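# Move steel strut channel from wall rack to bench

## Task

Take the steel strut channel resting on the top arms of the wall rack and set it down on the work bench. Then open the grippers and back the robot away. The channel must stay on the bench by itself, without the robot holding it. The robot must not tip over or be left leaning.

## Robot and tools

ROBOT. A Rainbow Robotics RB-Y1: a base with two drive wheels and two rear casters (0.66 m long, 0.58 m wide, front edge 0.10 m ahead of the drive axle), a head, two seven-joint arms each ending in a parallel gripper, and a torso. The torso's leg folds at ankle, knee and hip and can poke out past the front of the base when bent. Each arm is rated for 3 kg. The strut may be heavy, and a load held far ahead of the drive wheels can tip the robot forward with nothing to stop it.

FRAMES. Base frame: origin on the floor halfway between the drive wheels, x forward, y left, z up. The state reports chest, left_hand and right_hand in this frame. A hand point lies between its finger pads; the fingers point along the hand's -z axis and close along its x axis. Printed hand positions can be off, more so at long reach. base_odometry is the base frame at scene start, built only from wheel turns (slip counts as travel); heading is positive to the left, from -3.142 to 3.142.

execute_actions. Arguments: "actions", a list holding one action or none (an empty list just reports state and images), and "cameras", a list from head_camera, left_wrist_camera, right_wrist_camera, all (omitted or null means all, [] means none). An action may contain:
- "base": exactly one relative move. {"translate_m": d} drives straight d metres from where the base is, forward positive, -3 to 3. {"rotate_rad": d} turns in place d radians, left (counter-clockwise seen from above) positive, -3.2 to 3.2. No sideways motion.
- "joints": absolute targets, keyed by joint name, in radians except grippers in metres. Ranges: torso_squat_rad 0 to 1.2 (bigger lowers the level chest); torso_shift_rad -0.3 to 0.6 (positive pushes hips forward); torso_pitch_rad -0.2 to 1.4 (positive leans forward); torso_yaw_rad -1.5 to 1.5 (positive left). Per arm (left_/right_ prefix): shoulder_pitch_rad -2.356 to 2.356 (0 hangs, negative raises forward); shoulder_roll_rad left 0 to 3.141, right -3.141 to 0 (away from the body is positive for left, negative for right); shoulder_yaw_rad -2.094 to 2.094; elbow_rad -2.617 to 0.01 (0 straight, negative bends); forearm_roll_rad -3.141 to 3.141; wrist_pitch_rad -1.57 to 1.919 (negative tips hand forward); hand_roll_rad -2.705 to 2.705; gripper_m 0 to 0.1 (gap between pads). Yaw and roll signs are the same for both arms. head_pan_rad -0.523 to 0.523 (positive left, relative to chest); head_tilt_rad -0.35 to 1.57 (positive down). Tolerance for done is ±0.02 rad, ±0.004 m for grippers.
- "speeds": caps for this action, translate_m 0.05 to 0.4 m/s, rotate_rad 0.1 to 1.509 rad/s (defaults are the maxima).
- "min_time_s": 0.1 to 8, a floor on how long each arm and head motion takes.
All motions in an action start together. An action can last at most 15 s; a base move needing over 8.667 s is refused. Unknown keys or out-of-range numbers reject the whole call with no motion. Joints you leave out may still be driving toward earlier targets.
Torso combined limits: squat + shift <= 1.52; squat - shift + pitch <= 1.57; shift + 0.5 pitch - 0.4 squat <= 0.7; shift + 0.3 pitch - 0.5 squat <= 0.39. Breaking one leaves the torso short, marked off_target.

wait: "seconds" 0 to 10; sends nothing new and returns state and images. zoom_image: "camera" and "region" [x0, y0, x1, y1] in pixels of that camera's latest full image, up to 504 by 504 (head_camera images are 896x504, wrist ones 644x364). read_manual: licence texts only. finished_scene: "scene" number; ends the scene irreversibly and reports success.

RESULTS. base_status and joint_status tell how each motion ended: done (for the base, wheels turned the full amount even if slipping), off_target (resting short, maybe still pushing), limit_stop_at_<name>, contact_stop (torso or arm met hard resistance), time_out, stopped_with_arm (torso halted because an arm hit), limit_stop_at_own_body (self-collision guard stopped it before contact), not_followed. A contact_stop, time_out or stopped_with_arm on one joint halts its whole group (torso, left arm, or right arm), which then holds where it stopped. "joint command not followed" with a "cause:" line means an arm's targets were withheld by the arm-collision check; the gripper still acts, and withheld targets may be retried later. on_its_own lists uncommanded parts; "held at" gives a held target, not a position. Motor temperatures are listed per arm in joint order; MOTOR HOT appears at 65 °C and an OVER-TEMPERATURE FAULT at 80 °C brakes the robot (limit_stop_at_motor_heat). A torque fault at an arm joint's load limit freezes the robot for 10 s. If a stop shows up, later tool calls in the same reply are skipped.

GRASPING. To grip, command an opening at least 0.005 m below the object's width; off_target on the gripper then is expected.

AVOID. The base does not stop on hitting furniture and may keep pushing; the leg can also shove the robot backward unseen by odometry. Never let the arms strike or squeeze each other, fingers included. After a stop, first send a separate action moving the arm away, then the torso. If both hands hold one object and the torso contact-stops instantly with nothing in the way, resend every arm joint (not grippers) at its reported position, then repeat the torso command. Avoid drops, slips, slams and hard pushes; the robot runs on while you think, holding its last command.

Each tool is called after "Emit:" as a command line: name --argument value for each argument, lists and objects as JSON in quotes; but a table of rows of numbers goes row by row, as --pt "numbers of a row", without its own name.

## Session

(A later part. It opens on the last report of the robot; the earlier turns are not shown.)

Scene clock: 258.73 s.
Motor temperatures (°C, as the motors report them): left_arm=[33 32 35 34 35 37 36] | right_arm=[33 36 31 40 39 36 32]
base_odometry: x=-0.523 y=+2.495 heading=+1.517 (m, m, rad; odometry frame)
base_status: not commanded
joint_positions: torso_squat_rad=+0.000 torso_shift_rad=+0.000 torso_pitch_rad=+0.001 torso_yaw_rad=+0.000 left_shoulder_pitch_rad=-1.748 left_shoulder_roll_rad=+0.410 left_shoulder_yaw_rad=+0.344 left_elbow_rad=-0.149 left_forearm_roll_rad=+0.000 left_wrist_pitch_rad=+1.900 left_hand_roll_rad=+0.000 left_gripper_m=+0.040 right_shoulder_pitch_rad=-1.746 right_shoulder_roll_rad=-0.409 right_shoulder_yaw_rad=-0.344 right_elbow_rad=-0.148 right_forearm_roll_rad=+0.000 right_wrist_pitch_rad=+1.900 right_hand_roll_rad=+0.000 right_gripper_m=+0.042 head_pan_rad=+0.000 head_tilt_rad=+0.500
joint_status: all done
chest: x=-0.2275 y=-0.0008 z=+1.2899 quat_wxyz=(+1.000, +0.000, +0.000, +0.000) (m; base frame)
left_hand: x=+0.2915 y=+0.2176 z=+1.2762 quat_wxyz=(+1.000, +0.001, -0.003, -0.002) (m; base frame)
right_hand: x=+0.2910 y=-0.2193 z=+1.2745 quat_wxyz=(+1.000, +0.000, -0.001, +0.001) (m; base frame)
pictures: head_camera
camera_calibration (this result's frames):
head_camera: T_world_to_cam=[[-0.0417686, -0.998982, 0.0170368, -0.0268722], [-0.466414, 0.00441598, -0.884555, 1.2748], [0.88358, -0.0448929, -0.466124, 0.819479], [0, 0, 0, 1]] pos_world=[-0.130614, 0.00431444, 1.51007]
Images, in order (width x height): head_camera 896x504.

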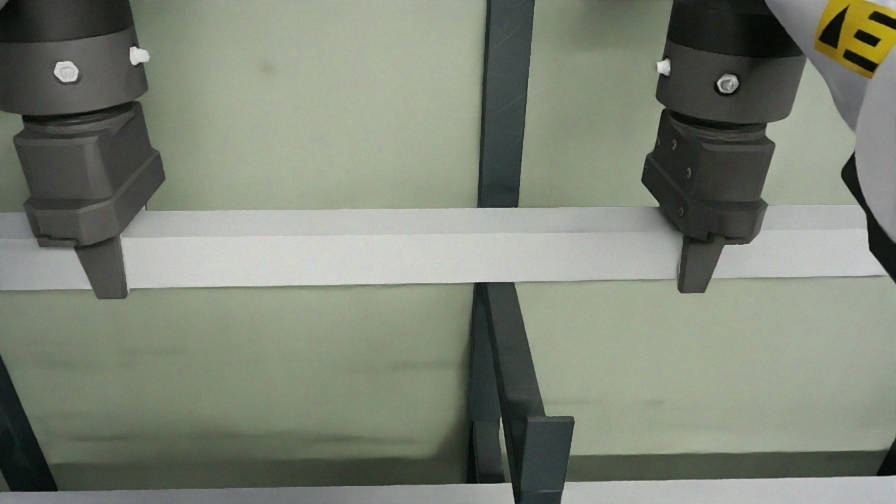

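Emit:
execute_actions --actions '[{"base":{"translate_m":-1.3},"speeds":{"translate_m":0.25}}]' --cameras '["head_camera"]'

Emit:
execute_actions --actions '[{"base":{"rotate_rad":-2.947},"speeds":{"rotate_rad":0.5},"joints":{"head_tilt_rad":0.6}}]' --cameras '["head_camera"]'

Emit:
execute_actions --actions '[{"base":{"translate_m":2.2},"speeds":{"translate_m":0.33}}]' --cameras '["head_camera"]'

Scene clock: 285.10 s.
Motor temperatures (°C, as the motors report them): left_arm=[34 32 35 35 35 37 36] | right_arm=[34 36 31 42 39 36 32]
base_odometry: x=-0.593 y=+1.197 heading=+1.517 (m, m, rad; odometry frame)
base_status: done
joint_positions: torso_squat_rad=+0.000 torso_shift_rad=+0.000 torso_pitch_rad=+0.001 torso_yaw_rad=+0.000 left_shoulder_pitch_rad=-1.748 left_shoulder_roll_rad=+0.410 left_shoulder_yaw_rad=+0.344 left_elbow_rad=-0.149 left_forearm_roll_rad=+0.000 left_wrist_pitch_rad=+1.900 left_hand_roll_rad=+0.000 left_gripper_m=+0.040 right_shoulder_pitch_rad=-1.746 right_shoulder_roll_rad=-0.409 right_shoulder_yaw_rad=-0.344 right_elbow_rad=-0.148 right_forearm_roll_rad=+0.000 right_wrist_pitch_rad=+1.900 right_hand_roll_rad=+0.000 right_gripper_m=+0.042 head_pan_rad=+0.000 head_tilt_rad=+0.500
joint_status: not commanded
chest: x=-0.2276 y=-0.0008 z=+1.2899 quat_wxyz=(+1.000, +0.000, +0.000, +0.000) (m; base frame)
left_hand: x=+0.2915 y=+0.2176 z=+1.2762 quat_wxyz=(+1.000, +0.001, -0.003, -0.002) (m; base frame)
right_hand: x=+0.2909 y=-0.2193 z=+1.2744 quat_wxyz=(+1.000, +0.000, -0.001, +0.001) (m; base frame)
pictures: head_camera
camera_calibration (this result's frames):
head_camera: T_world_to_cam=[[-0.0417732, -0.998982, 0.0170309, -0.026868], [-0.466313, 0.00441819, -0.884609, 1.27486], [0.883633, -0.0448946, -0.466023, 0.819407], [0, 0, 0, 1]] pos_world=[-0.130692, 0.00431379, 1.51008]
Images, in order (width x height): head_camera 896x504.

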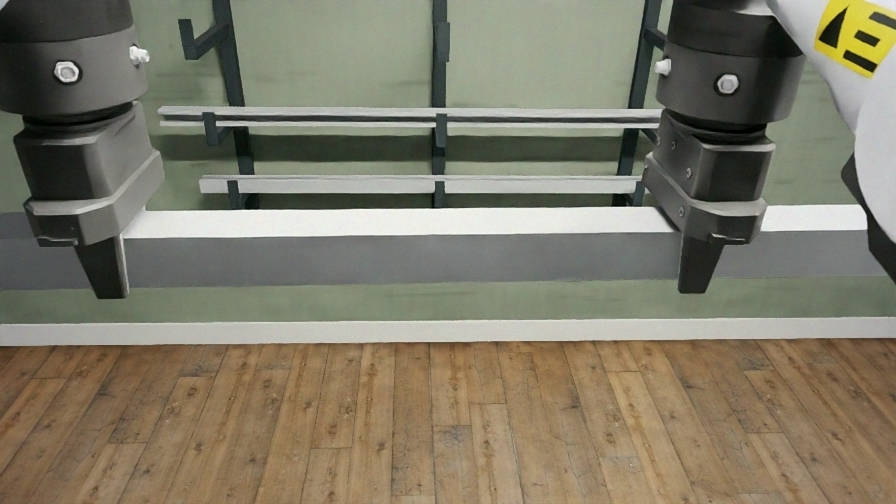

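Scene clock: 292.33 s.
Motor temperatures (°C, as the motors report them): left_arm=[34 32 35 35 35 37 36] | right_arm=[34 36 31 42 39 36 32]
base_odometry: x=-0.593 y=+1.196 heading=-1.430 (m, m, rad; odometry frame)
base_status: done
joint_positions: torso_squat_rad=+0.000 torso_shift_rad=+0.000 torso_pitch_rad=+0.001 torso_yaw_rad=+0.000 left_shoulder_pitch_rad=-1.748 left_shoulder_roll_rad=+0.410 left_shoulder_yaw_rad=+0.344 left_elbow_rad=-0.149 left_forearm_roll_rad=+0.000 left_wrist_pitch_rad=+1.900 left_hand_roll_rad=+0.000 left_gripper_m=+0.040 right_shoulder_pitch_rad=-1.746 right_shoulder_roll_rad=-0.409 right_shoulder_yaw_rad=-0.344 right_elbow_rad=-0.148 right_forearm_roll_rad=+0.000 right_wrist_pitch_rad=+1.900 right_hand_roll_rad=+0.000 right_gripper_m=+0.042 head_pan_rad=+0.000 head_tilt_rad=+0.600
joint_status: all done
chest: x=-0.2275 y=-0.0008 z=+1.2899 quat_wxyz=(+1.000, +0.000, +0.000, +0.000) (m; base frame)
left_hand: x=+0.2915 y=+0.2176 z=+1.2762 quat_wxyz=(+1.000, +0.001, -0.003, -0.002) (m; base frame)
right_hand: x=+0.2909 y=-0.2193 z=+1.2744 quat_wxyz=(+1.000, +0.000, -0.001, +0.001) (m; base frame)
pictures: head_camera
camera_calibration (this result's frames):
head_camera: T_world_to_cam=[[-0.0398125, -0.998986, 0.0210441, -0.0324889], [-0.552274, 0.00444848, -0.833651, 1.18129], [0.832711, -0.0448118, -0.551891, 0.936884], [0, 0, 0, 1]] pos_world=[-0.129053, 0.00427259, 1.50252]
Images, in order (width x height): head_camera 896x504.

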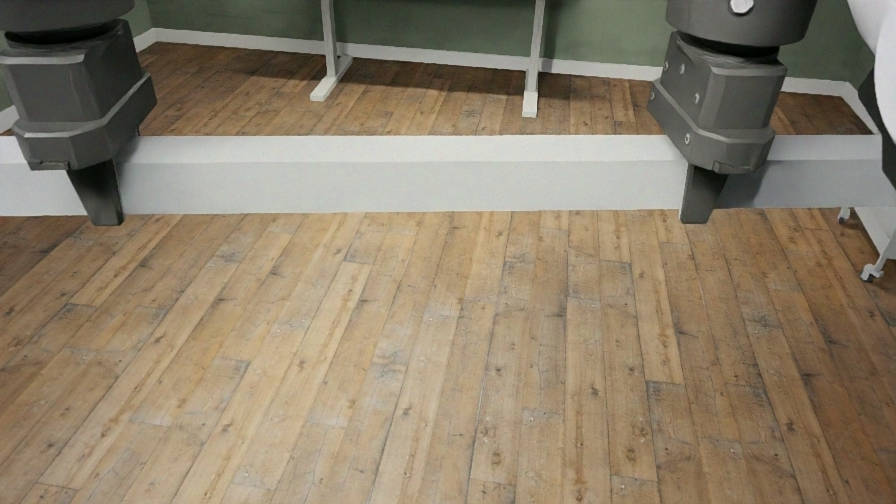

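Scene clock: 300.20 s.
Motor temperatures (°C, as the motors report them): left_arm=[34 32 35 35 35 37 36] | right_arm=[35 36 31 42 39 36 32]
base_odometry: x=-0.285 y=-0.982 heading=-1.430 (m, m, rad; odometry frame)
base_status: done
joint_positions: torso_squat_rad=+0.000 torso_shift_rad=+0.000 torso_pitch_rad=+0.001 torso_yaw_rad=+0.000 left_shoulder_pitch_rad=-1.748 left_shoulder_roll_rad=+0.410 left_shoulder_yaw_rad=+0.344 left_elbow_rad=-0.149 left_forearm_roll_rad=+0.000 left_wrist_pitch_rad=+1.900 left_hand_roll_rad=+0.000 left_gripper_m=+0.040 right_shoulder_pitch_rad=-1.746 right_shoulder_roll_rad=-0.409 right_shoulder_yaw_rad=-0.344 right_elbow_rad=-0.148 right_forearm_roll_rad=+0.000 right_wrist_pitch_rad=+1.900 right_hand_roll_rad=+0.000 right_gripper_m=+0.042 head_pan_rad=+0.000 head_tilt_rad=+0.600
joint_status: not commanded
chest: x=-0.2275 y=-0.0008 z=+1.2899 quat_wxyz=(+1.000, +0.000, +0.000, +0.000) (m; base frame)
left_hand: x=+0.2916 y=+0.2176 z=+1.2762 quat_wxyz=(+1.000, +0.001, -0.003, -0.002) (m; base frame)
right_hand: x=+0.2909 y=-0.2193 z=+1.2743 quat_wxyz=(+1.000, +0.000, -0.001, +0.001) (m; base frame)
pictures: head_camera
camera_calibration (this result's frames):
head_camera: T_world_to_cam=[[-0.0398101, -0.998986, 0.0210486, -0.0324918], [-0.552368, 0.00444844, -0.833589, 1.18122], [0.832649, -0.0448119, -0.551985, 0.936942], [0, 0, 0, 1]] pos_world=[-0.128971, 0.00427269, 1.50251]
Images, in order (width x height): head_camera 896x504.

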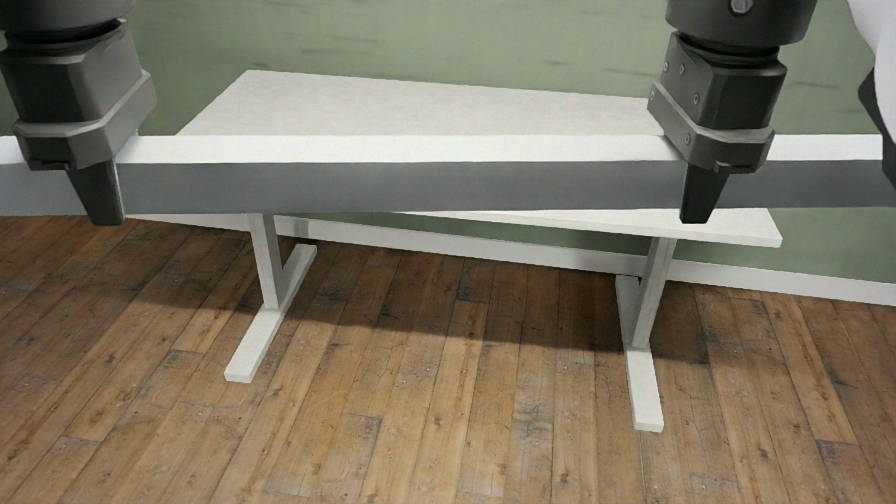

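Emit:
execute_actions --actions '[{"base":{"rotate_rad":0.141},"speeds":{"rotate_rad":0.5}}]' --cameras '[]'

Emit:
execute_actions --actions '[{"base":{"translate_m":0.632},"speeds":{"translate_m":0.3}}]' --cameras '[]'

Emit:
execute_actions --actions '[{"base":{"rotate_rad":-0.322},"speeds":{"rotate_rad":0.5},"joints":{"head_tilt_rad":0.8}}]' --cameras '["head_camera"]'

Scene clock: 351.57 s.
Motor temperatures (°C, as the motors report them): left_arm=[34 32 35 35 35 37 36] | right_arm=[35 37 31 43 39 36 32]
base_odometry: x=-0.285 y=-0.982 heading=-1.290 (m, m, rad; odometry frame)
base_status: done
joint_positions: torso_squat_rad=+0.000 torso_shift_rad=+0.000 torso_pitch_rad=+0.001 torso_yaw_rad=+0.000 left_shoulder_pitch_rad=-1.748 left_shoulder_roll_rad=+0.410 left_shoulder_yaw_rad=+0.344 left_elbow_rad=-0.149 left_forearm_roll_rad=+0.000 left_wrist_pitch_rad=+1.900 left_hand_roll_rad=+0.000 left_gripper_m=+0.040 right_shoulder_pitch_rad=-1.746 right_shoulder_roll_rad=-0.409 right_shoulder_yaw_rad=-0.344 right_elbow_rad=-0.148 right_forearm_roll_rad=+0.000 right_wrist_pitch_rad=+1.900 right_hand_roll_rad=+0.000 right_gripper_m=+0.042 head_pan_rad=+0.000 head_tilt_rad=+0.600
joint_status: not commanded
chest: x=-0.2275 y=-0.0008 z=+1.2899 quat_wxyz=(+1.000, +0.000, +0.000, +0.000) (m; base frame)
left_hand: x=+0.2915 y=+0.2176 z=+1.2762 quat_wxyz=(+1.000, +0.001, -0.003, -0.002) (m; base frame)
right_hand: x=+0.2909 y=-0.2193 z=+1.2744 quat_wxyz=(+1.000, +0.000, -0.001, +0.001) (m; base frame)
pictures: none
No camera images: the call's "cameras" was empty. Leave "cameras" out to get every camera's image.

Scene clock: 354.80 s.
Motor temperatures (°C, as the motors report them): left_arm=[35 32 35 35 35 37 36] | right_arm=[36 37 31 43 39 36 32]
base_odometry: x=-0.109 y=-1.589 heading=-1.289 (m, m, rad; odometry frame)
base_status: done
joint_positions: torso_squat_rad=+0.000 torso_shift_rad=+0.000 torso_pitch_rad=+0.001 torso_yaw_rad=+0.000 left_shoulder_pitch_rad=-1.748 left_shoulder_roll_rad=+0.410 left_shoulder_yaw_rad=+0.344 left_elbow_rad=-0.149 left_forearm_roll_rad=+0.000 left_wrist_pitch_rad=+1.900 left_hand_roll_rad=+0.000 left_gripper_m=+0.040 right_shoulder_pitch_rad=-1.746 right_shoulder_roll_rad=-0.409 right_shoulder_yaw_rad=-0.344 right_elbow_rad=-0.148 right_forearm_roll_rad=+0.000 right_wrist_pitch_rad=+1.900 right_hand_roll_rad=+0.000 right_gripper_m=+0.042 head_pan_rad=+0.000 head_tilt_rad=+0.600
joint_status: not commanded
chest: x=-0.2275 y=-0.0008 z=+1.2899 quat_wxyz=(+1.000, +0.000, +0.000, +0.000) (m; base frame)
left_hand: x=+0.2915 y=+0.2176 z=+1.2762 quat_wxyz=(+1.000, +0.001, -0.003, -0.002) (m; base frame)
right_hand: x=+0.2909 y=-0.2193 z=+1.2743 quat_wxyz=(+1.000, +0.000, -0.001, +0.001) (m; base frame)
pictures: none
No camera images: the call's "cameras" was empty. Leave "cameras" out to get every camera's image.

Scene clock: 356.73 s.
Motor temperatures (°C, as the motors report them): left_arm=[35 32 35 35 35 37 36] | right_arm=[36 37 31 43 39 36 32]
base_odometry: x=-0.109 y=-1.589 heading=-1.611 (m, m, rad; odometry frame)
base_status: done
joint_positions: torso_squat_rad=+0.000 torso_shift_rad=+0.000 torso_pitch_rad=+0.001 torso_yaw_rad=+0.000 left_shoulder_pitch_rad=-1.748 left_shoulder_roll_rad=+0.410 left_shoulder_yaw_rad=+0.344 left_elbow_rad=-0.149 left_forearm_roll_rad=+0.000 left_wrist_pitch_rad=+1.900 left_hand_roll_rad=+0.000 left_gripper_m=+0.040 right_shoulder_pitch_rad=-1.746 right_shoulder_roll_rad=-0.409 right_shoulder_yaw_rad=-0.344 right_elbow_rad=-0.148 right_forearm_roll_rad=+0.000 right_wrist_pitch_rad=+1.900 right_hand_roll_rad=+0.000 right_gripper_m=+0.042 head_pan_rad=+0.000 head_tilt_rad=+0.800
joint_status: all done
chest: x=-0.2275 y=-0.0008 z=+1.2899 quat_wxyz=(+1.000, +0.000, +0.000, +0.000) (m; base frame)
left_hand: x=+0.2915 y=+0.2176 z=+1.2762 quat_wxyz=(+1.000, +0.001, -0.003, -0.002) (m; base frame)
right_hand: x=+0.2909 y=-0.2193 z=+1.2744 quat_wxyz=(+1.000, +0.000, -0.001, +0.001) (m; base frame)
pictures: head_camera
camera_calibration (this result's frames):
head_camera: T_world_to_cam=[[-0.034696, -0.998991, 0.0285019, -0.0425393], [-0.706924, 0.00437314, -0.707276, 0.961248], [0.706438, -0.0446883, -0.706363, 1.14109], [0, 0, 0, 1]] pos_world=[-0.128057, 0.00429345, 1.48711]
Images, in order (width x height): head_camera 896x504.

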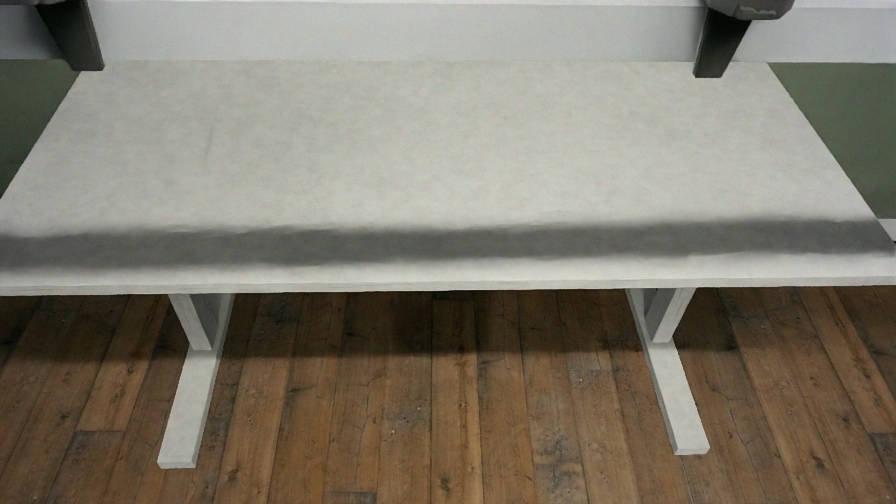

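Emit:
execute_actions --actions '[{"base":{"translate_m":0.38},"speeds":{"translate_m":0.2},"joints":{"torso_squat_rad":0.5,"torso_pitch_rad":0.3,"left_wrist_pitch_rad":1.6,"right_wrist_pitch_rad":1.6},"min_time_s":2}]' --cameras '["head_camera"]'

Emit:
execute_actions --actions '[{"joints":{"torso_squat_rad":0.9,"head_tilt_rad":0.6}}]'

Scene clock: 373.37 s.
Motor temperatures (°C, as the motors report them): left_arm=[35 32 35 35 35 37 36] | right_arm=[36 37 31 43 39 36 32]
base_odometry: x=-0.124 y=-1.969 heading=-1.611 (m, m, rad; odometry frame)
base_status: done
joint_positions: torso_squat_rad=+0.500 torso_shift_rad=+0.000 torso_pitch_rad=+0.302 torso_yaw_rad=+0.000 left_shoulder_pitch_rad=-1.748 left_shoulder_roll_rad=+0.410 left_shoulder_yaw_rad=+0.344 left_elbow_rad=-0.149 left_forearm_roll_rad=+0.000 left_wrist_pitch_rad=+1.600 left_hand_roll_rad=+0.000 left_gripper_m=+0.040 right_shoulder_pitch_rad=-1.745 right_shoulder_roll_rad=-0.410 right_shoulder_yaw_rad=-0.344 right_elbow_rad=-0.148 right_forearm_roll_rad=+0.000 right_wrist_pitch_rad=+1.600 right_hand_roll_rad=+0.000 right_gripper_m=+0.042 head_pan_rad=+0.000 head_tilt_rad=+0.800
joint_status: all done
chest: x=-0.1358 y=-0.0007 z=+1.1903 quat_wxyz=(+0.989, +0.000, +0.150, +0.000) (m; base frame)
left_hand: x=+0.4239 y=+0.2179 z=+1.0133 quat_wxyz=(+1.000, +0.000, -0.003, -0.001) (m; base frame)
right_hand: x=+0.4229 y=-0.2194 z=+1.0114 quat_wxyz=(+1.000, +0.000, -0.001, +0.001) (m; base frame)
pictures: head_camera
camera_calibration (this result's frames):
head_camera: T_world_to_cam=[[-0.0244466, -0.998999, 0.037467, -0.0457201], [-0.884814, 0.004178, -0.465926, 0.644208], [0.465303, -0.0445416, -0.88403, 1.18465], [0, 0, 0, 1]] pos_world=[0.0176639, 0.00440044, 1.34913]
Images, in order (width x height): head_camera 896x504.

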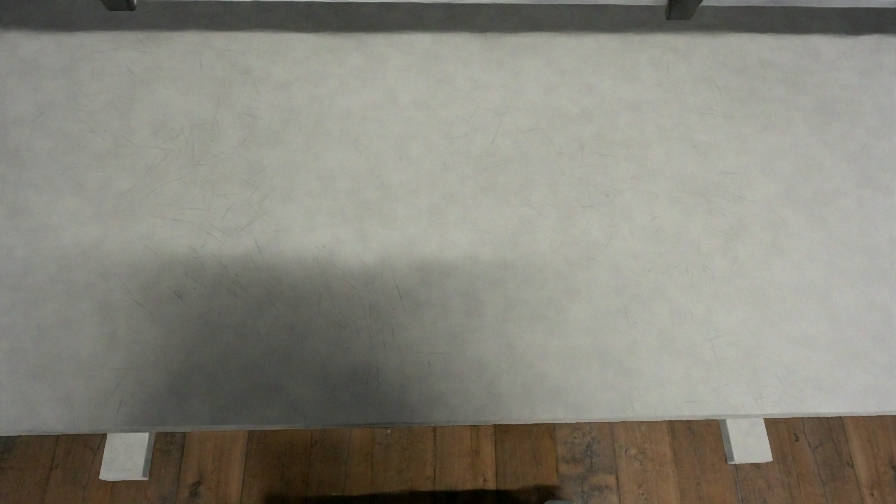

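Scene clock: 375.50 s.
Motor temperatures (°C, as the motors report them): left_arm=[35 32 35 35 35 37 36] | right_arm=[36 37 31 43 39 36 32]
base_odometry: x=-0.124 y=-1.969 heading=-1.611 (m, m, rad; odometry frame)
base_status: not commanded
joint_positions: torso_squat_rad=+0.900 torso_shift_rad=+0.000 torso_pitch_rad=+0.302 torso_yaw_rad=+0.000 left_shoulder_pitch_rad=-1.748 left_shoulder_roll_rad=+0.410 left_shoulder_yaw_rad=+0.344 left_elbow_rad=-0.149 left_forearm_roll_rad=+0.000 left_wrist_pitch_rad=+1.600 left_hand_roll_rad=+0.000 left_gripper_m=+0.040 right_shoulder_pitch_rad=-1.745 right_shoulder_roll_rad=-0.410 right_shoulder_yaw_rad=-0.344 right_elbow_rad=-0.148 right_forearm_roll_rad=+0.000 right_wrist_pitch_rad=+1.600 right_hand_roll_rad=+0.000 right_gripper_m=+0.042 head_pan_rad=+0.000 head_tilt_rad=+0.600
joint_status: all done
chest: x=-0.1359 y=-0.0006 z=+1.0111 quat_wxyz=(+0.989, +0.000, +0.150, +0.000) (m; base frame)
left_hand: x=+0.4238 y=+0.2180 z=+0.8341 quat_wxyz=(+1.000, +0.000, -0.003, -0.001) (m; base frame)
right_hand: x=+0.4228 y=-0.2193 z=+0.8323 quat_wxyz=(+1.000, +0.000, -0.001, +0.001) (m; base frame)
pictures: head_camera, left_wrist_camera, right_wrist_camera
camera_calibration (this result's frames):
head_camera: T_world_to_cam=[[-0.0315508, -0.998994, 0.0318734, -0.0325784], [-0.774593, 0.00428514, -0.632445, 0.765844], [0.631672, -0.0446431, -0.773949, 0.903929], [0, 0, 0, 1]] pos_world=[0.0212034, 0.00452679, 1.18499]
left_wrist_camera: T_world_to_cam=[[0.99716, -0.0516523, -0.0548172, -0.359518], [0.000511493, -0.723144, 0.690697, -0.386778], [-0.0753168, -0.688763, -0.721063, 0.869202], [0, 0, 0, 1]] pos_world=[0.42416, 0.300408, 0.874189]
right_wrist_camera: T_world_to_cam=[[-0.987385, -0.117671, -0.105942, 0.473275], [-0.158255, 0.754734, 0.636657, -0.258892], [0.00504188, 0.645392, -0.763835, 0.873759], [0, 0, 0, 1]] pos_world=[0.421929, -0.312832, 0.882373]
Images, in order (width x height): head_camera 896x504, left_wrist_camera 644x364, right_wrist_camera 644x364.

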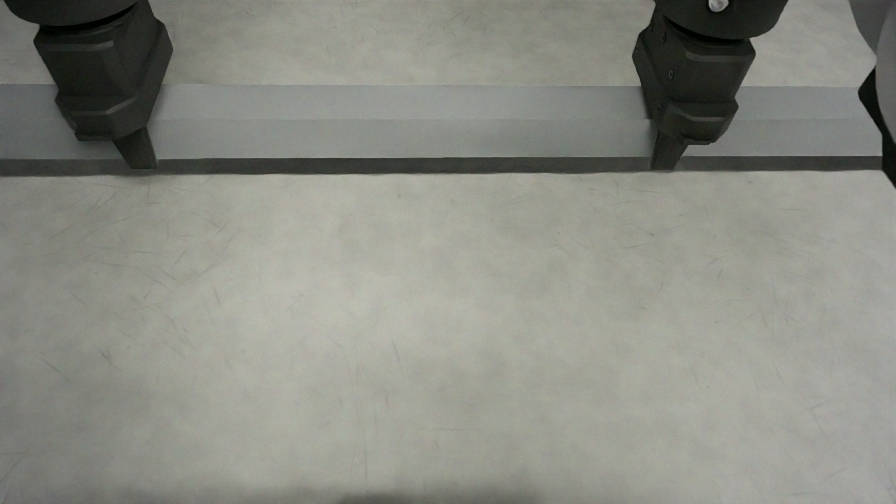

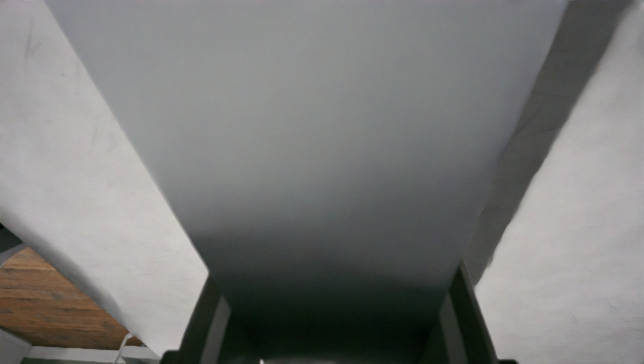

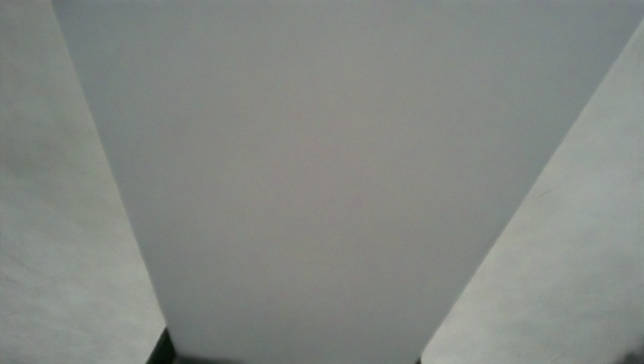

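Emit:
execute_actions --actions '[{"joints":{"torso_squat_rad":0.95}}]' --cameras '["head_camera","left_wrist_camera"]'

Emit:
zoom_image --camera "head_camera" --region '[0, 40, 400, 240]'

Scene clock: 390.17 s.
Motor temperatures (°C, as the motors report them): left_arm=[35 32 35 35 35 37 36] | right_arm=[36 37 31 43 39 36 32]
base_odometry: x=-0.124 y=-1.969 heading=-1.611 (m, m, rad; odometry frame)
base_status: not commanded
joint_positions: torso_squat_rad=+0.950 torso_shift_rad=+0.000 torso_pitch_rad=+0.302 torso_yaw_rad=+0.000 left_shoulder_pitch_rad=-1.748 left_shoulder_roll_rad=+0.410 left_shoulder_yaw_rad=+0.344 left_elbow_rad=-0.149 left_forearm_roll_rad=+0.000 left_wrist_pitch_rad=+1.600 left_hand_roll_rad=+0.000 left_gripper_m=+0.040 right_shoulder_pitch_rad=-1.745 right_shoulder_roll_rad=-0.410 right_shoulder_yaw_rad=-0.344 right_elbow_rad=-0.148 right_forearm_roll_rad=+0.000 right_wrist_pitch_rad=+1.600 right_hand_roll_rad=+0.000 right_gripper_m=+0.042 head_pan_rad=+0.000 head_tilt_rad=+0.600
joint_status: all done
chest: x=-0.1359 y=-0.0005 z=+0.9832 quat_wxyz=(+0.989, +0.000, +0.150, +0.000) (m; base frame)
left_hand: x=+0.4238 y=+0.2180 z=+0.8062 quat_wxyz=(+1.000, +0.000, -0.003, -0.001) (m; base frame)
right_hand: x=+0.4228 y=-0.2193 z=+0.8043 quat_wxyz=(+1.000, +0.000, -0.001, +0.001) (m; base frame)
pictures: head_camera, left_wrist_camera
camera_calibration (this result's frames):
head_camera: T_world_to_cam=[[-0.0315521, -0.998994, 0.031872, -0.0316659], [-0.774569, 0.00428538, -0.632475, 0.748185], [0.631702, -0.044643, -0.773925, 0.882296], [0, 0, 0, 1]] pos_world=[0.0211741, 0.00454809, 1.15705]
left_wrist_camera: T_world_to_cam=[[0.997162, -0.0516378, -0.0547863, -0.361058], [0.000500483, -0.723145, 0.690696, -0.367466], [-0.0752845, -0.688763, -0.721067, 0.849076], [0, 0, 0, 1]] pos_world=[0.424139, 0.300437, 0.846267]
Images, in order (width x height): head_camera 896x504, left_wrist_camera 644x364.

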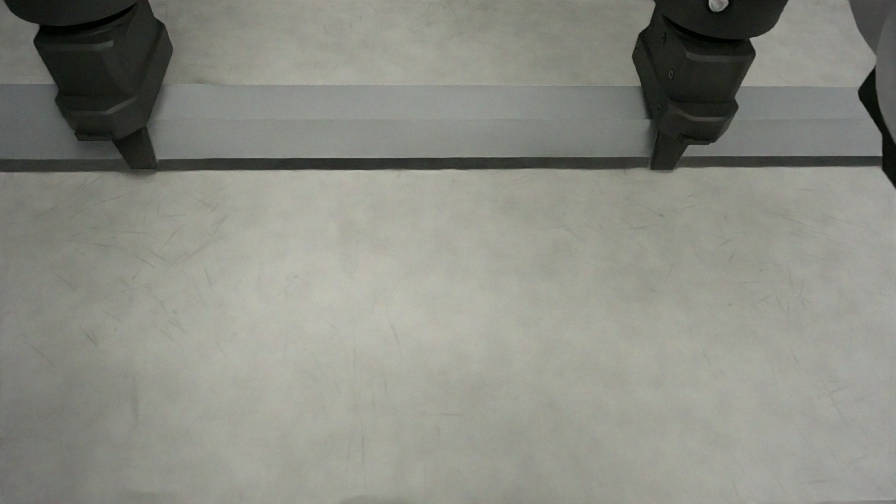

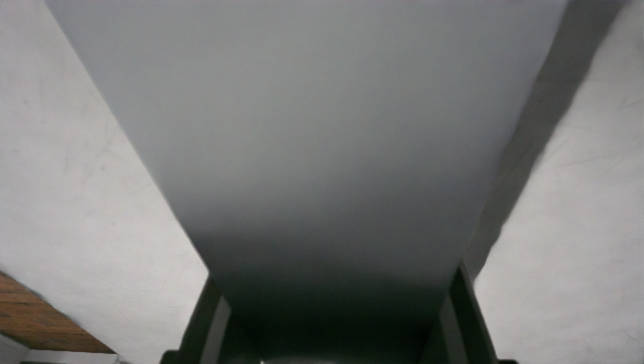

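Region (0, 40, 400, 240) of head_camera's 896x504 image, scaled by 1.260, with more detail than that image has.

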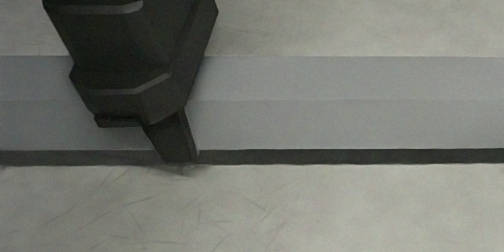

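Emit:
execute_actions --actions '[{"joints":{"torso_squat_rad":1.0}}]' --cameras '["head_camera"]'

Emit:
zoom_image --camera "head_camera" --region '[0, 40, 400, 240]'

Scene clock: 398.10 s.
Motor temperatures (°C, as the motors report them): left_arm=[35 32 35 35 35 37 36] | right_arm=[36 37 31 43 39 36 32]
base_odometry: x=-0.124 y=-1.969 heading=-1.611 (m, m, rad; odometry frame)
base_status: not commanded
joint_positions: torso_squat_rad=+1.000 torso_shift_rad=+0.000 torso_pitch_rad=+0.302 torso_yaw_rad=+0.000 left_shoulder_pitch_rad=-1.748 left_shoulder_roll_rad=+0.410 left_shoulder_yaw_rad=+0.344 left_elbow_rad=-0.149 left_forearm_roll_rad=+0.000 left_wrist_pitch_rad=+1.600 left_hand_roll_rad=+0.000 left_gripper_m=+0.040 right_shoulder_pitch_rad=-1.745 right_shoulder_roll_rad=-0.410 right_shoulder_yaw_rad=-0.344 right_elbow_rad=-0.148 right_forearm_roll_rad=+0.000 right_wrist_pitch_rad=+1.600 right_hand_roll_rad=+0.000 right_gripper_m=+0.042 head_pan_rad=+0.000 head_tilt_rad=+0.600
joint_status: all done
chest: x=-0.1359 y=-0.0005 z=+0.9542 quat_wxyz=(+0.989, +0.000, +0.150, +0.000) (m; base frame)
left_hand: x=+0.4238 y=+0.2181 z=+0.7772 quat_wxyz=(+1.000, +0.000, -0.003, -0.001) (m; base frame)
right_hand: x=+0.4228 y=-0.2192 z=+0.7754 quat_wxyz=(+1.000, +0.000, -0.001, +0.001) (m; base frame)
pictures: head_camera
camera_calibration (this result's frames):
head_camera: T_world_to_cam=[[-0.0315527, -0.998994, 0.0318717, -0.0307206], [-0.774562, 0.00428548, -0.632484, 0.729865], [0.631711, -0.0446432, -0.773918, 0.859882], [0, 0, 0, 1]] pos_world=[0.0211592, 0.00457033, 1.12808]
Images, in order (width x height): head_camera 896x504.

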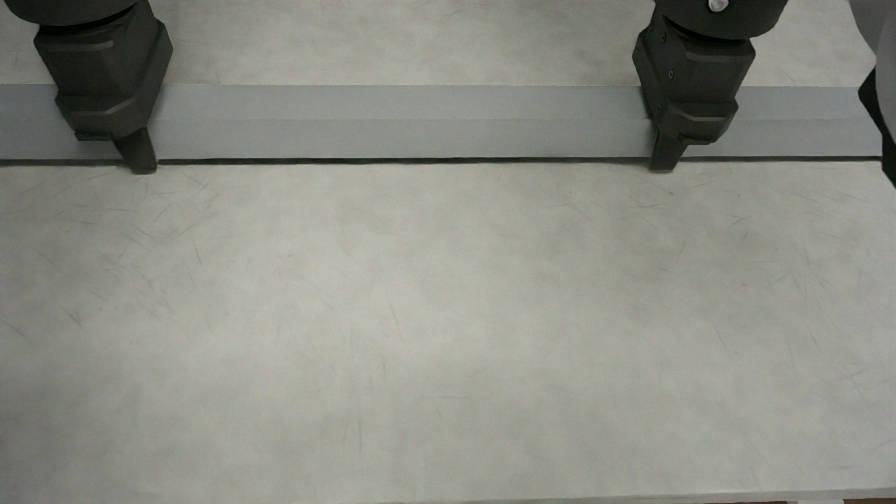

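Region (0, 40, 400, 240) of head_camera's 896x504 image, scaled by 1.260, with more detail than that image has.

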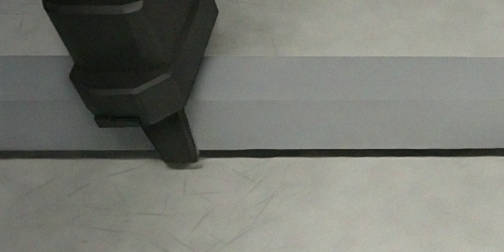

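Emit:
execute_actions --actions '[{"joints":{"torso_squat_rad":1.035},"min_time_s":1}]' --cameras '["head_camera"]'

Emit:
zoom_image --camera "head_camera" --region '[0, 40, 400, 240]'

Emit:
zoom_image --camera "head_camera" --region '[496, 40, 896, 240]'

action 0: "min_time_s" has no arm or head joint beside it: it slows only arm and head motions. Command such a joint too, or leave it out

Region (0, 40, 400, 240) of head_camera's 896x504 image, scaled by 1.260, with more detail than that image has.

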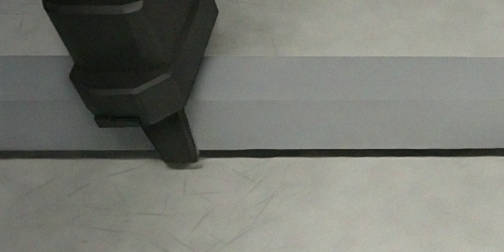

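Region (496, 40, 896, 240) of head_camera's 896x504 image, scaled by 1.260, with more detail than that image has.

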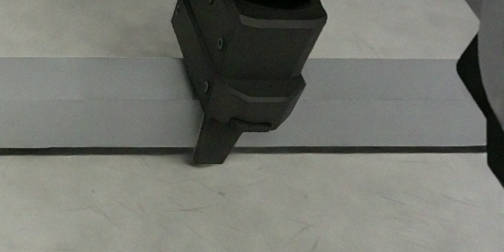

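Emit:
execute_actions --actions '[{"joints":{"torso_squat_rad":1.03}}]' --cameras '["head_camera"]'

Emit:
zoom_image --camera "head_camera" --region '[0, 40, 400, 240]'

Emit:
zoom_image --camera "head_camera" --region '[496, 40, 896, 240]'

Scene clock: 418.77 s.
Motor temperatures (°C, as the motors report them): left_arm=[35 32 35 35 35 37 36] | right_arm=[36 37 31 43 39 36 32]
base_odometry: x=-0.124 y=-1.969 heading=-1.611 (m, m, rad; odometry frame)
base_status: not commanded
joint_positions: torso_squat_rad=+1.030 torso_shift_rad=+0.000 torso_pitch_rad=+0.301 torso_yaw_rad=+0.000 left_shoulder_pitch_rad=-1.748 left_shoulder_roll_rad=+0.410 left_shoulder_yaw_rad=+0.344 left_elbow_rad=-0.149 left_forearm_roll_rad=+0.000 left_wrist_pitch_rad=+1.600 left_hand_roll_rad=+0.000 left_gripper_m=+0.040 right_shoulder_pitch_rad=-1.747 right_shoulder_roll_rad=-0.410 right_shoulder_yaw_rad=-0.344 right_elbow_rad=-0.149 right_forearm_roll_rad=+0.000 right_wrist_pitch_rad=+1.601 right_hand_roll_rad=+0.000 right_gripper_m=+0.042 head_pan_rad=+0.000 head_tilt_rad=+0.600
joint_status: all done
chest: x=-0.1363 y=-0.0005 z=+0.9364 quat_wxyz=(+0.989, +0.000, +0.150, +0.000) (m; base frame)
left_hand: x=+0.4236 y=+0.2181 z=+0.7600 quat_wxyz=(+1.000, +0.000, -0.003, -0.001) (m; base frame)
right_hand: x=+0.4232 y=-0.2190 z=+0.7593 quat_wxyz=(+1.000, +0.000, -0.002, +0.001) (m; base frame)
pictures: head_camera
camera_calibration (this result's frames):
head_camera: T_world_to_cam=[[-0.0315661, -0.99899, 0.0319681, -0.0301979], [-0.774056, 0.00419902, -0.633103, 0.718986], [0.63233, -0.0447297, -0.773407, 0.845932], [0, 0, 0, 1]] pos_world=[0.0206739, 0.00465182, 1.11041]
Images, in order (width x height): head_camera 896x504.

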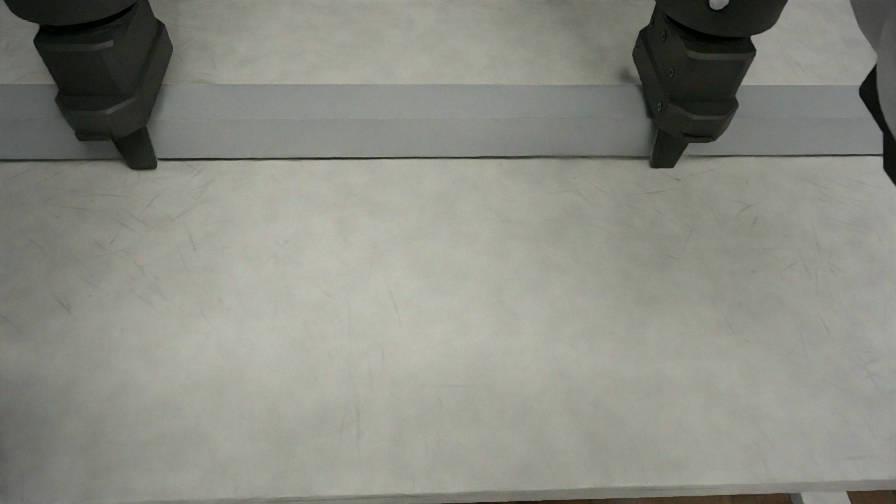

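Region (0, 40, 400, 240) of head_camera's 896x504 image, scaled by 1.260, with more detail than that image has.

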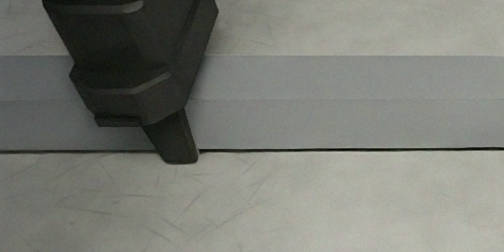

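Region (496, 40, 896, 240) of head_camera's 896x504 image, scaled by 1.260, with more detail than that image has.

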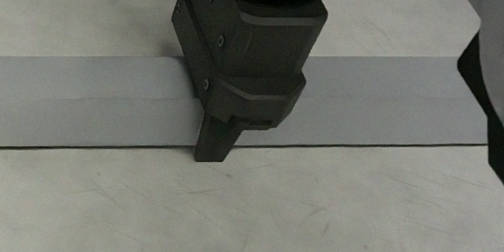

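Touching (right arm unloading). Release.

Emit:
execute_actions --actions '[{"joints":{"left_gripper_m":0.09,"right_gripper_m":0.09}}]' --cameras '["head_camera"]'

Emit:
execute_actions --actions '[{"joints":{"torso_squat_rad":0.7}}]' --cameras '["head_camera"]'

Emit:
execute_actions --actions '[{"base":{"translate_m":-0.9},"joints":{"torso_squat_rad":0.35,"torso_pitch_rad":0,"head_tilt_rad":0.5}}]' --cameras '["head_camera"]'

Scene clock: 427.93 s.
Motor temperatures (°C, as the motors report them): left_arm=[35 32 35 35 35 37 36] | right_arm=[36 37 31 43 40 36 32]
base_odometry: x=-0.124 y=-1.969 heading=-1.611 (m, m, rad; odometry frame)
base_status: not commanded
joint_positions: torso_squat_rad=+1.030 torso_shift_rad=+0.000 torso_pitch_rad=+0.300 torso_yaw_rad=+0.000 left_shoulder_pitch_rad=-1.750 left_shoulder_roll_rad=+0.410 left_shoulder_yaw_rad=+0.344 left_elbow_rad=-0.150 left_forearm_roll_rad=+0.000 left_wrist_pitch_rad=+1.600 left_hand_roll_rad=+0.000 left_gripper_m=+0.090 right_shoulder_pitch_rad=-1.750 right_shoulder_roll_rad=-0.410 right_shoulder_yaw_rad=-0.344 right_elbow_rad=-0.150 right_forearm_roll_rad=+0.000 right_wrist_pitch_rad=+1.600 right_hand_roll_rad=+0.000 right_gripper_m=+0.090 head_pan_rad=+0.000 head_tilt_rad=+0.600
joint_status: all done
chest: x=-0.1366 y=-0.0005 z=+0.9365 quat_wxyz=(+0.989, +0.000, +0.149, +0.000) (m; base frame)
left_hand: x=+0.4240 y=+0.2176 z=+0.7616 quat_wxyz=(+1.000, +0.000, -0.005, -0.002) (m; base frame)
right_hand: x=+0.4239 y=-0.2184 z=+0.7614 quat_wxyz=(+1.000, +0.001, -0.005, +0.002) (m; base frame)
pictures: head_camera
camera_calibration (this result's frames):
head_camera: T_world_to_cam=[[-0.0315986, -0.99899, 0.0319391, -0.0301881], [-0.77348, 0.0042019, -0.633807, 0.719462], [0.633033, -0.0447317, -0.772832, 0.845766], [0, 0, 0, 1]] pos_world=[0.0201378, 0.00465185, 1.1106]
Images, in order (width x height): head_camera 896x504.

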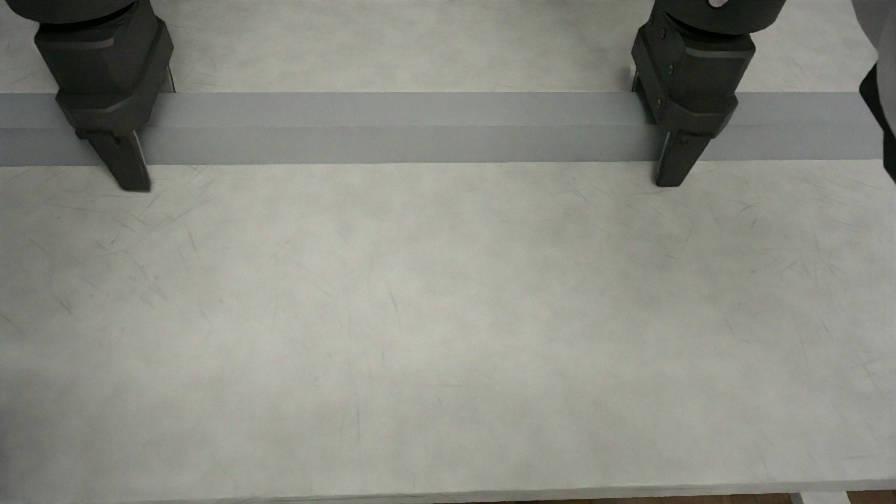

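Scene clock: 429.83 s.
Motor temperatures (°C, as the motors report them): left_arm=[35 32 35 35 35 37 36] | right_arm=[36 36 31 43 40 36 32]
base_odometry: x=-0.124 y=-1.969 heading=-1.611 (m, m, rad; odometry frame)
base_status: not commanded
joint_positions: torso_squat_rad=+0.700 torso_shift_rad=+0.000 torso_pitch_rad=+0.300 torso_yaw_rad=+0.000 left_shoulder_pitch_rad=-1.750 left_shoulder_roll_rad=+0.410 left_shoulder_yaw_rad=+0.344 left_elbow_rad=-0.150 left_forearm_roll_rad=+0.000 left_wrist_pitch_rad=+1.600 left_hand_roll_rad=+0.000 left_gripper_m=+0.090 right_shoulder_pitch_rad=-1.750 right_shoulder_roll_rad=-0.410 right_shoulder_yaw_rad=-0.344 right_elbow_rad=-0.150 right_forearm_roll_rad=+0.000 right_wrist_pitch_rad=+1.600 right_hand_roll_rad=+0.000 right_gripper_m=+0.090 head_pan_rad=+0.000 head_tilt_rad=+0.600
joint_status: all done
chest: x=-0.1368 y=-0.0006 z=+1.1115 quat_wxyz=(+0.989, +0.000, +0.149, +0.000) (m; base frame)
left_hand: x=+0.4240 y=+0.2174 z=+0.9369 quat_wxyz=(+1.000, +0.000, -0.005, -0.002) (m; base frame)
right_hand: x=+0.4239 y=-0.2185 z=+0.9366 quat_wxyz=(+1.000, +0.001, -0.005, +0.002) (m; base frame)
pictures: head_camera
camera_calibration (this result's frames):
head_camera: T_world_to_cam=[[-0.0316026, -0.99899, 0.031935, -0.0359076], [-0.773399, 0.00420184, -0.633906, 0.830422], [0.633132, -0.0447316, -0.77275, 0.981011], [0, 0, 0, 1]] pos_world=[0.020003, 0.00452159, 1.28563]
Images, in order (width x height): head_camera 896x504.

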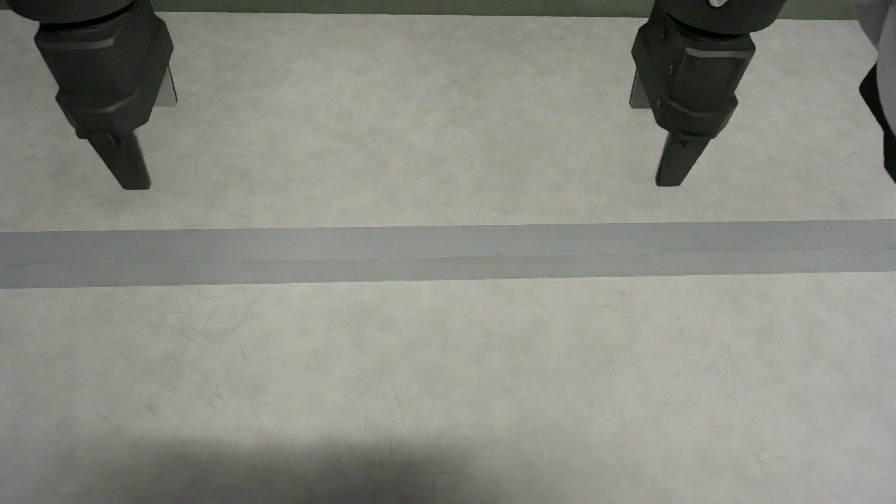

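Scene clock: 433.57 s.
Motor temperatures (°C, as the motors report them): left_arm=[35 32 35 35 35 37 36] | right_arm=[36 36 31 43 39 36 32]
base_odometry: x=-0.088 y=-1.069 heading=-1.612 (m, m, rad; odometry frame)
base_status: done
joint_positions: torso_squat_rad=+0.350 torso_shift_rad=+0.000 torso_pitch_rad=+0.000 torso_yaw_rad=+0.000 left_shoulder_pitch_rad=-1.750 left_shoulder_roll_rad=+0.410 left_shoulder_yaw_rad=+0.344 left_elbow_rad=-0.150 left_forearm_roll_rad=+0.000 left_wrist_pitch_rad=+1.600 left_hand_roll_rad=+0.000 left_gripper_m=+0.090 right_shoulder_pitch_rad=-1.750 right_shoulder_roll_rad=-0.410 right_shoulder_yaw_rad=-0.344 right_elbow_rad=-0.150 right_forearm_roll_rad=+0.000 right_wrist_pitch_rad=+1.600 right_hand_roll_rad=+0.000 right_gripper_m=+0.090 head_pan_rad=+0.000 head_tilt_rad=+0.500
joint_status: all done
chest: x=-0.2282 y=-0.0007 z=+1.2475 quat_wxyz=(+1.000, +0.000, +0.000, +0.000) (m; base frame)
left_hand: x=+0.3591 y=+0.2172 z=+1.2464 quat_wxyz=(+0.988, +0.000, -0.154, -0.002) (m; base frame)
right_hand: x=+0.3590 y=-0.2187 z=+1.2462 quat_wxyz=(+0.988, +0.000, -0.154, +0.002) (m; base frame)
pictures: head_camera
camera_calibration (this result's frames):
head_camera: T_world_to_cam=[[-0.0418207, -0.998979, 0.0170634, -0.0261652], [-0.465468, 0.00436859, -0.885054, 1.23774], [0.884076, -0.044956, -0.465176, 0.799293], [0, 0, 0, 1]] pos_world=[-0.1316, 0.00438742, 1.46773]
Images, in order (width x height): head_camera 896x504.

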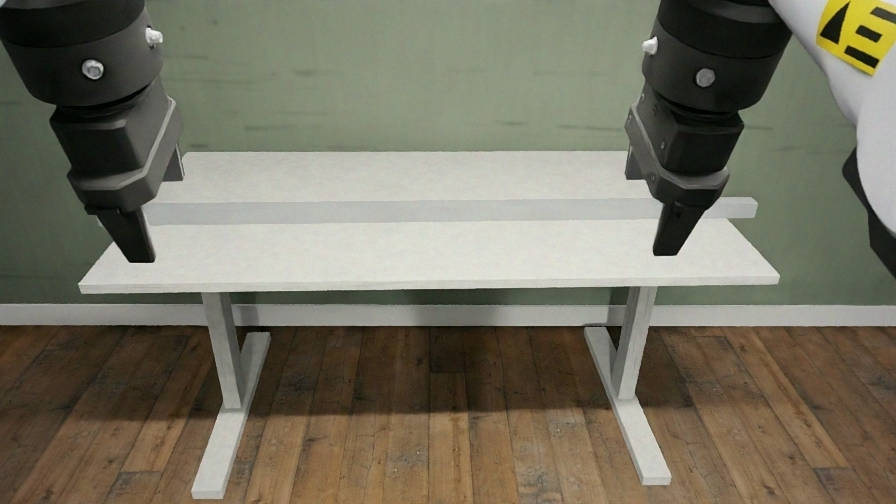

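Emit:
finished_scene --scene 1

The scene is finished: the task was done.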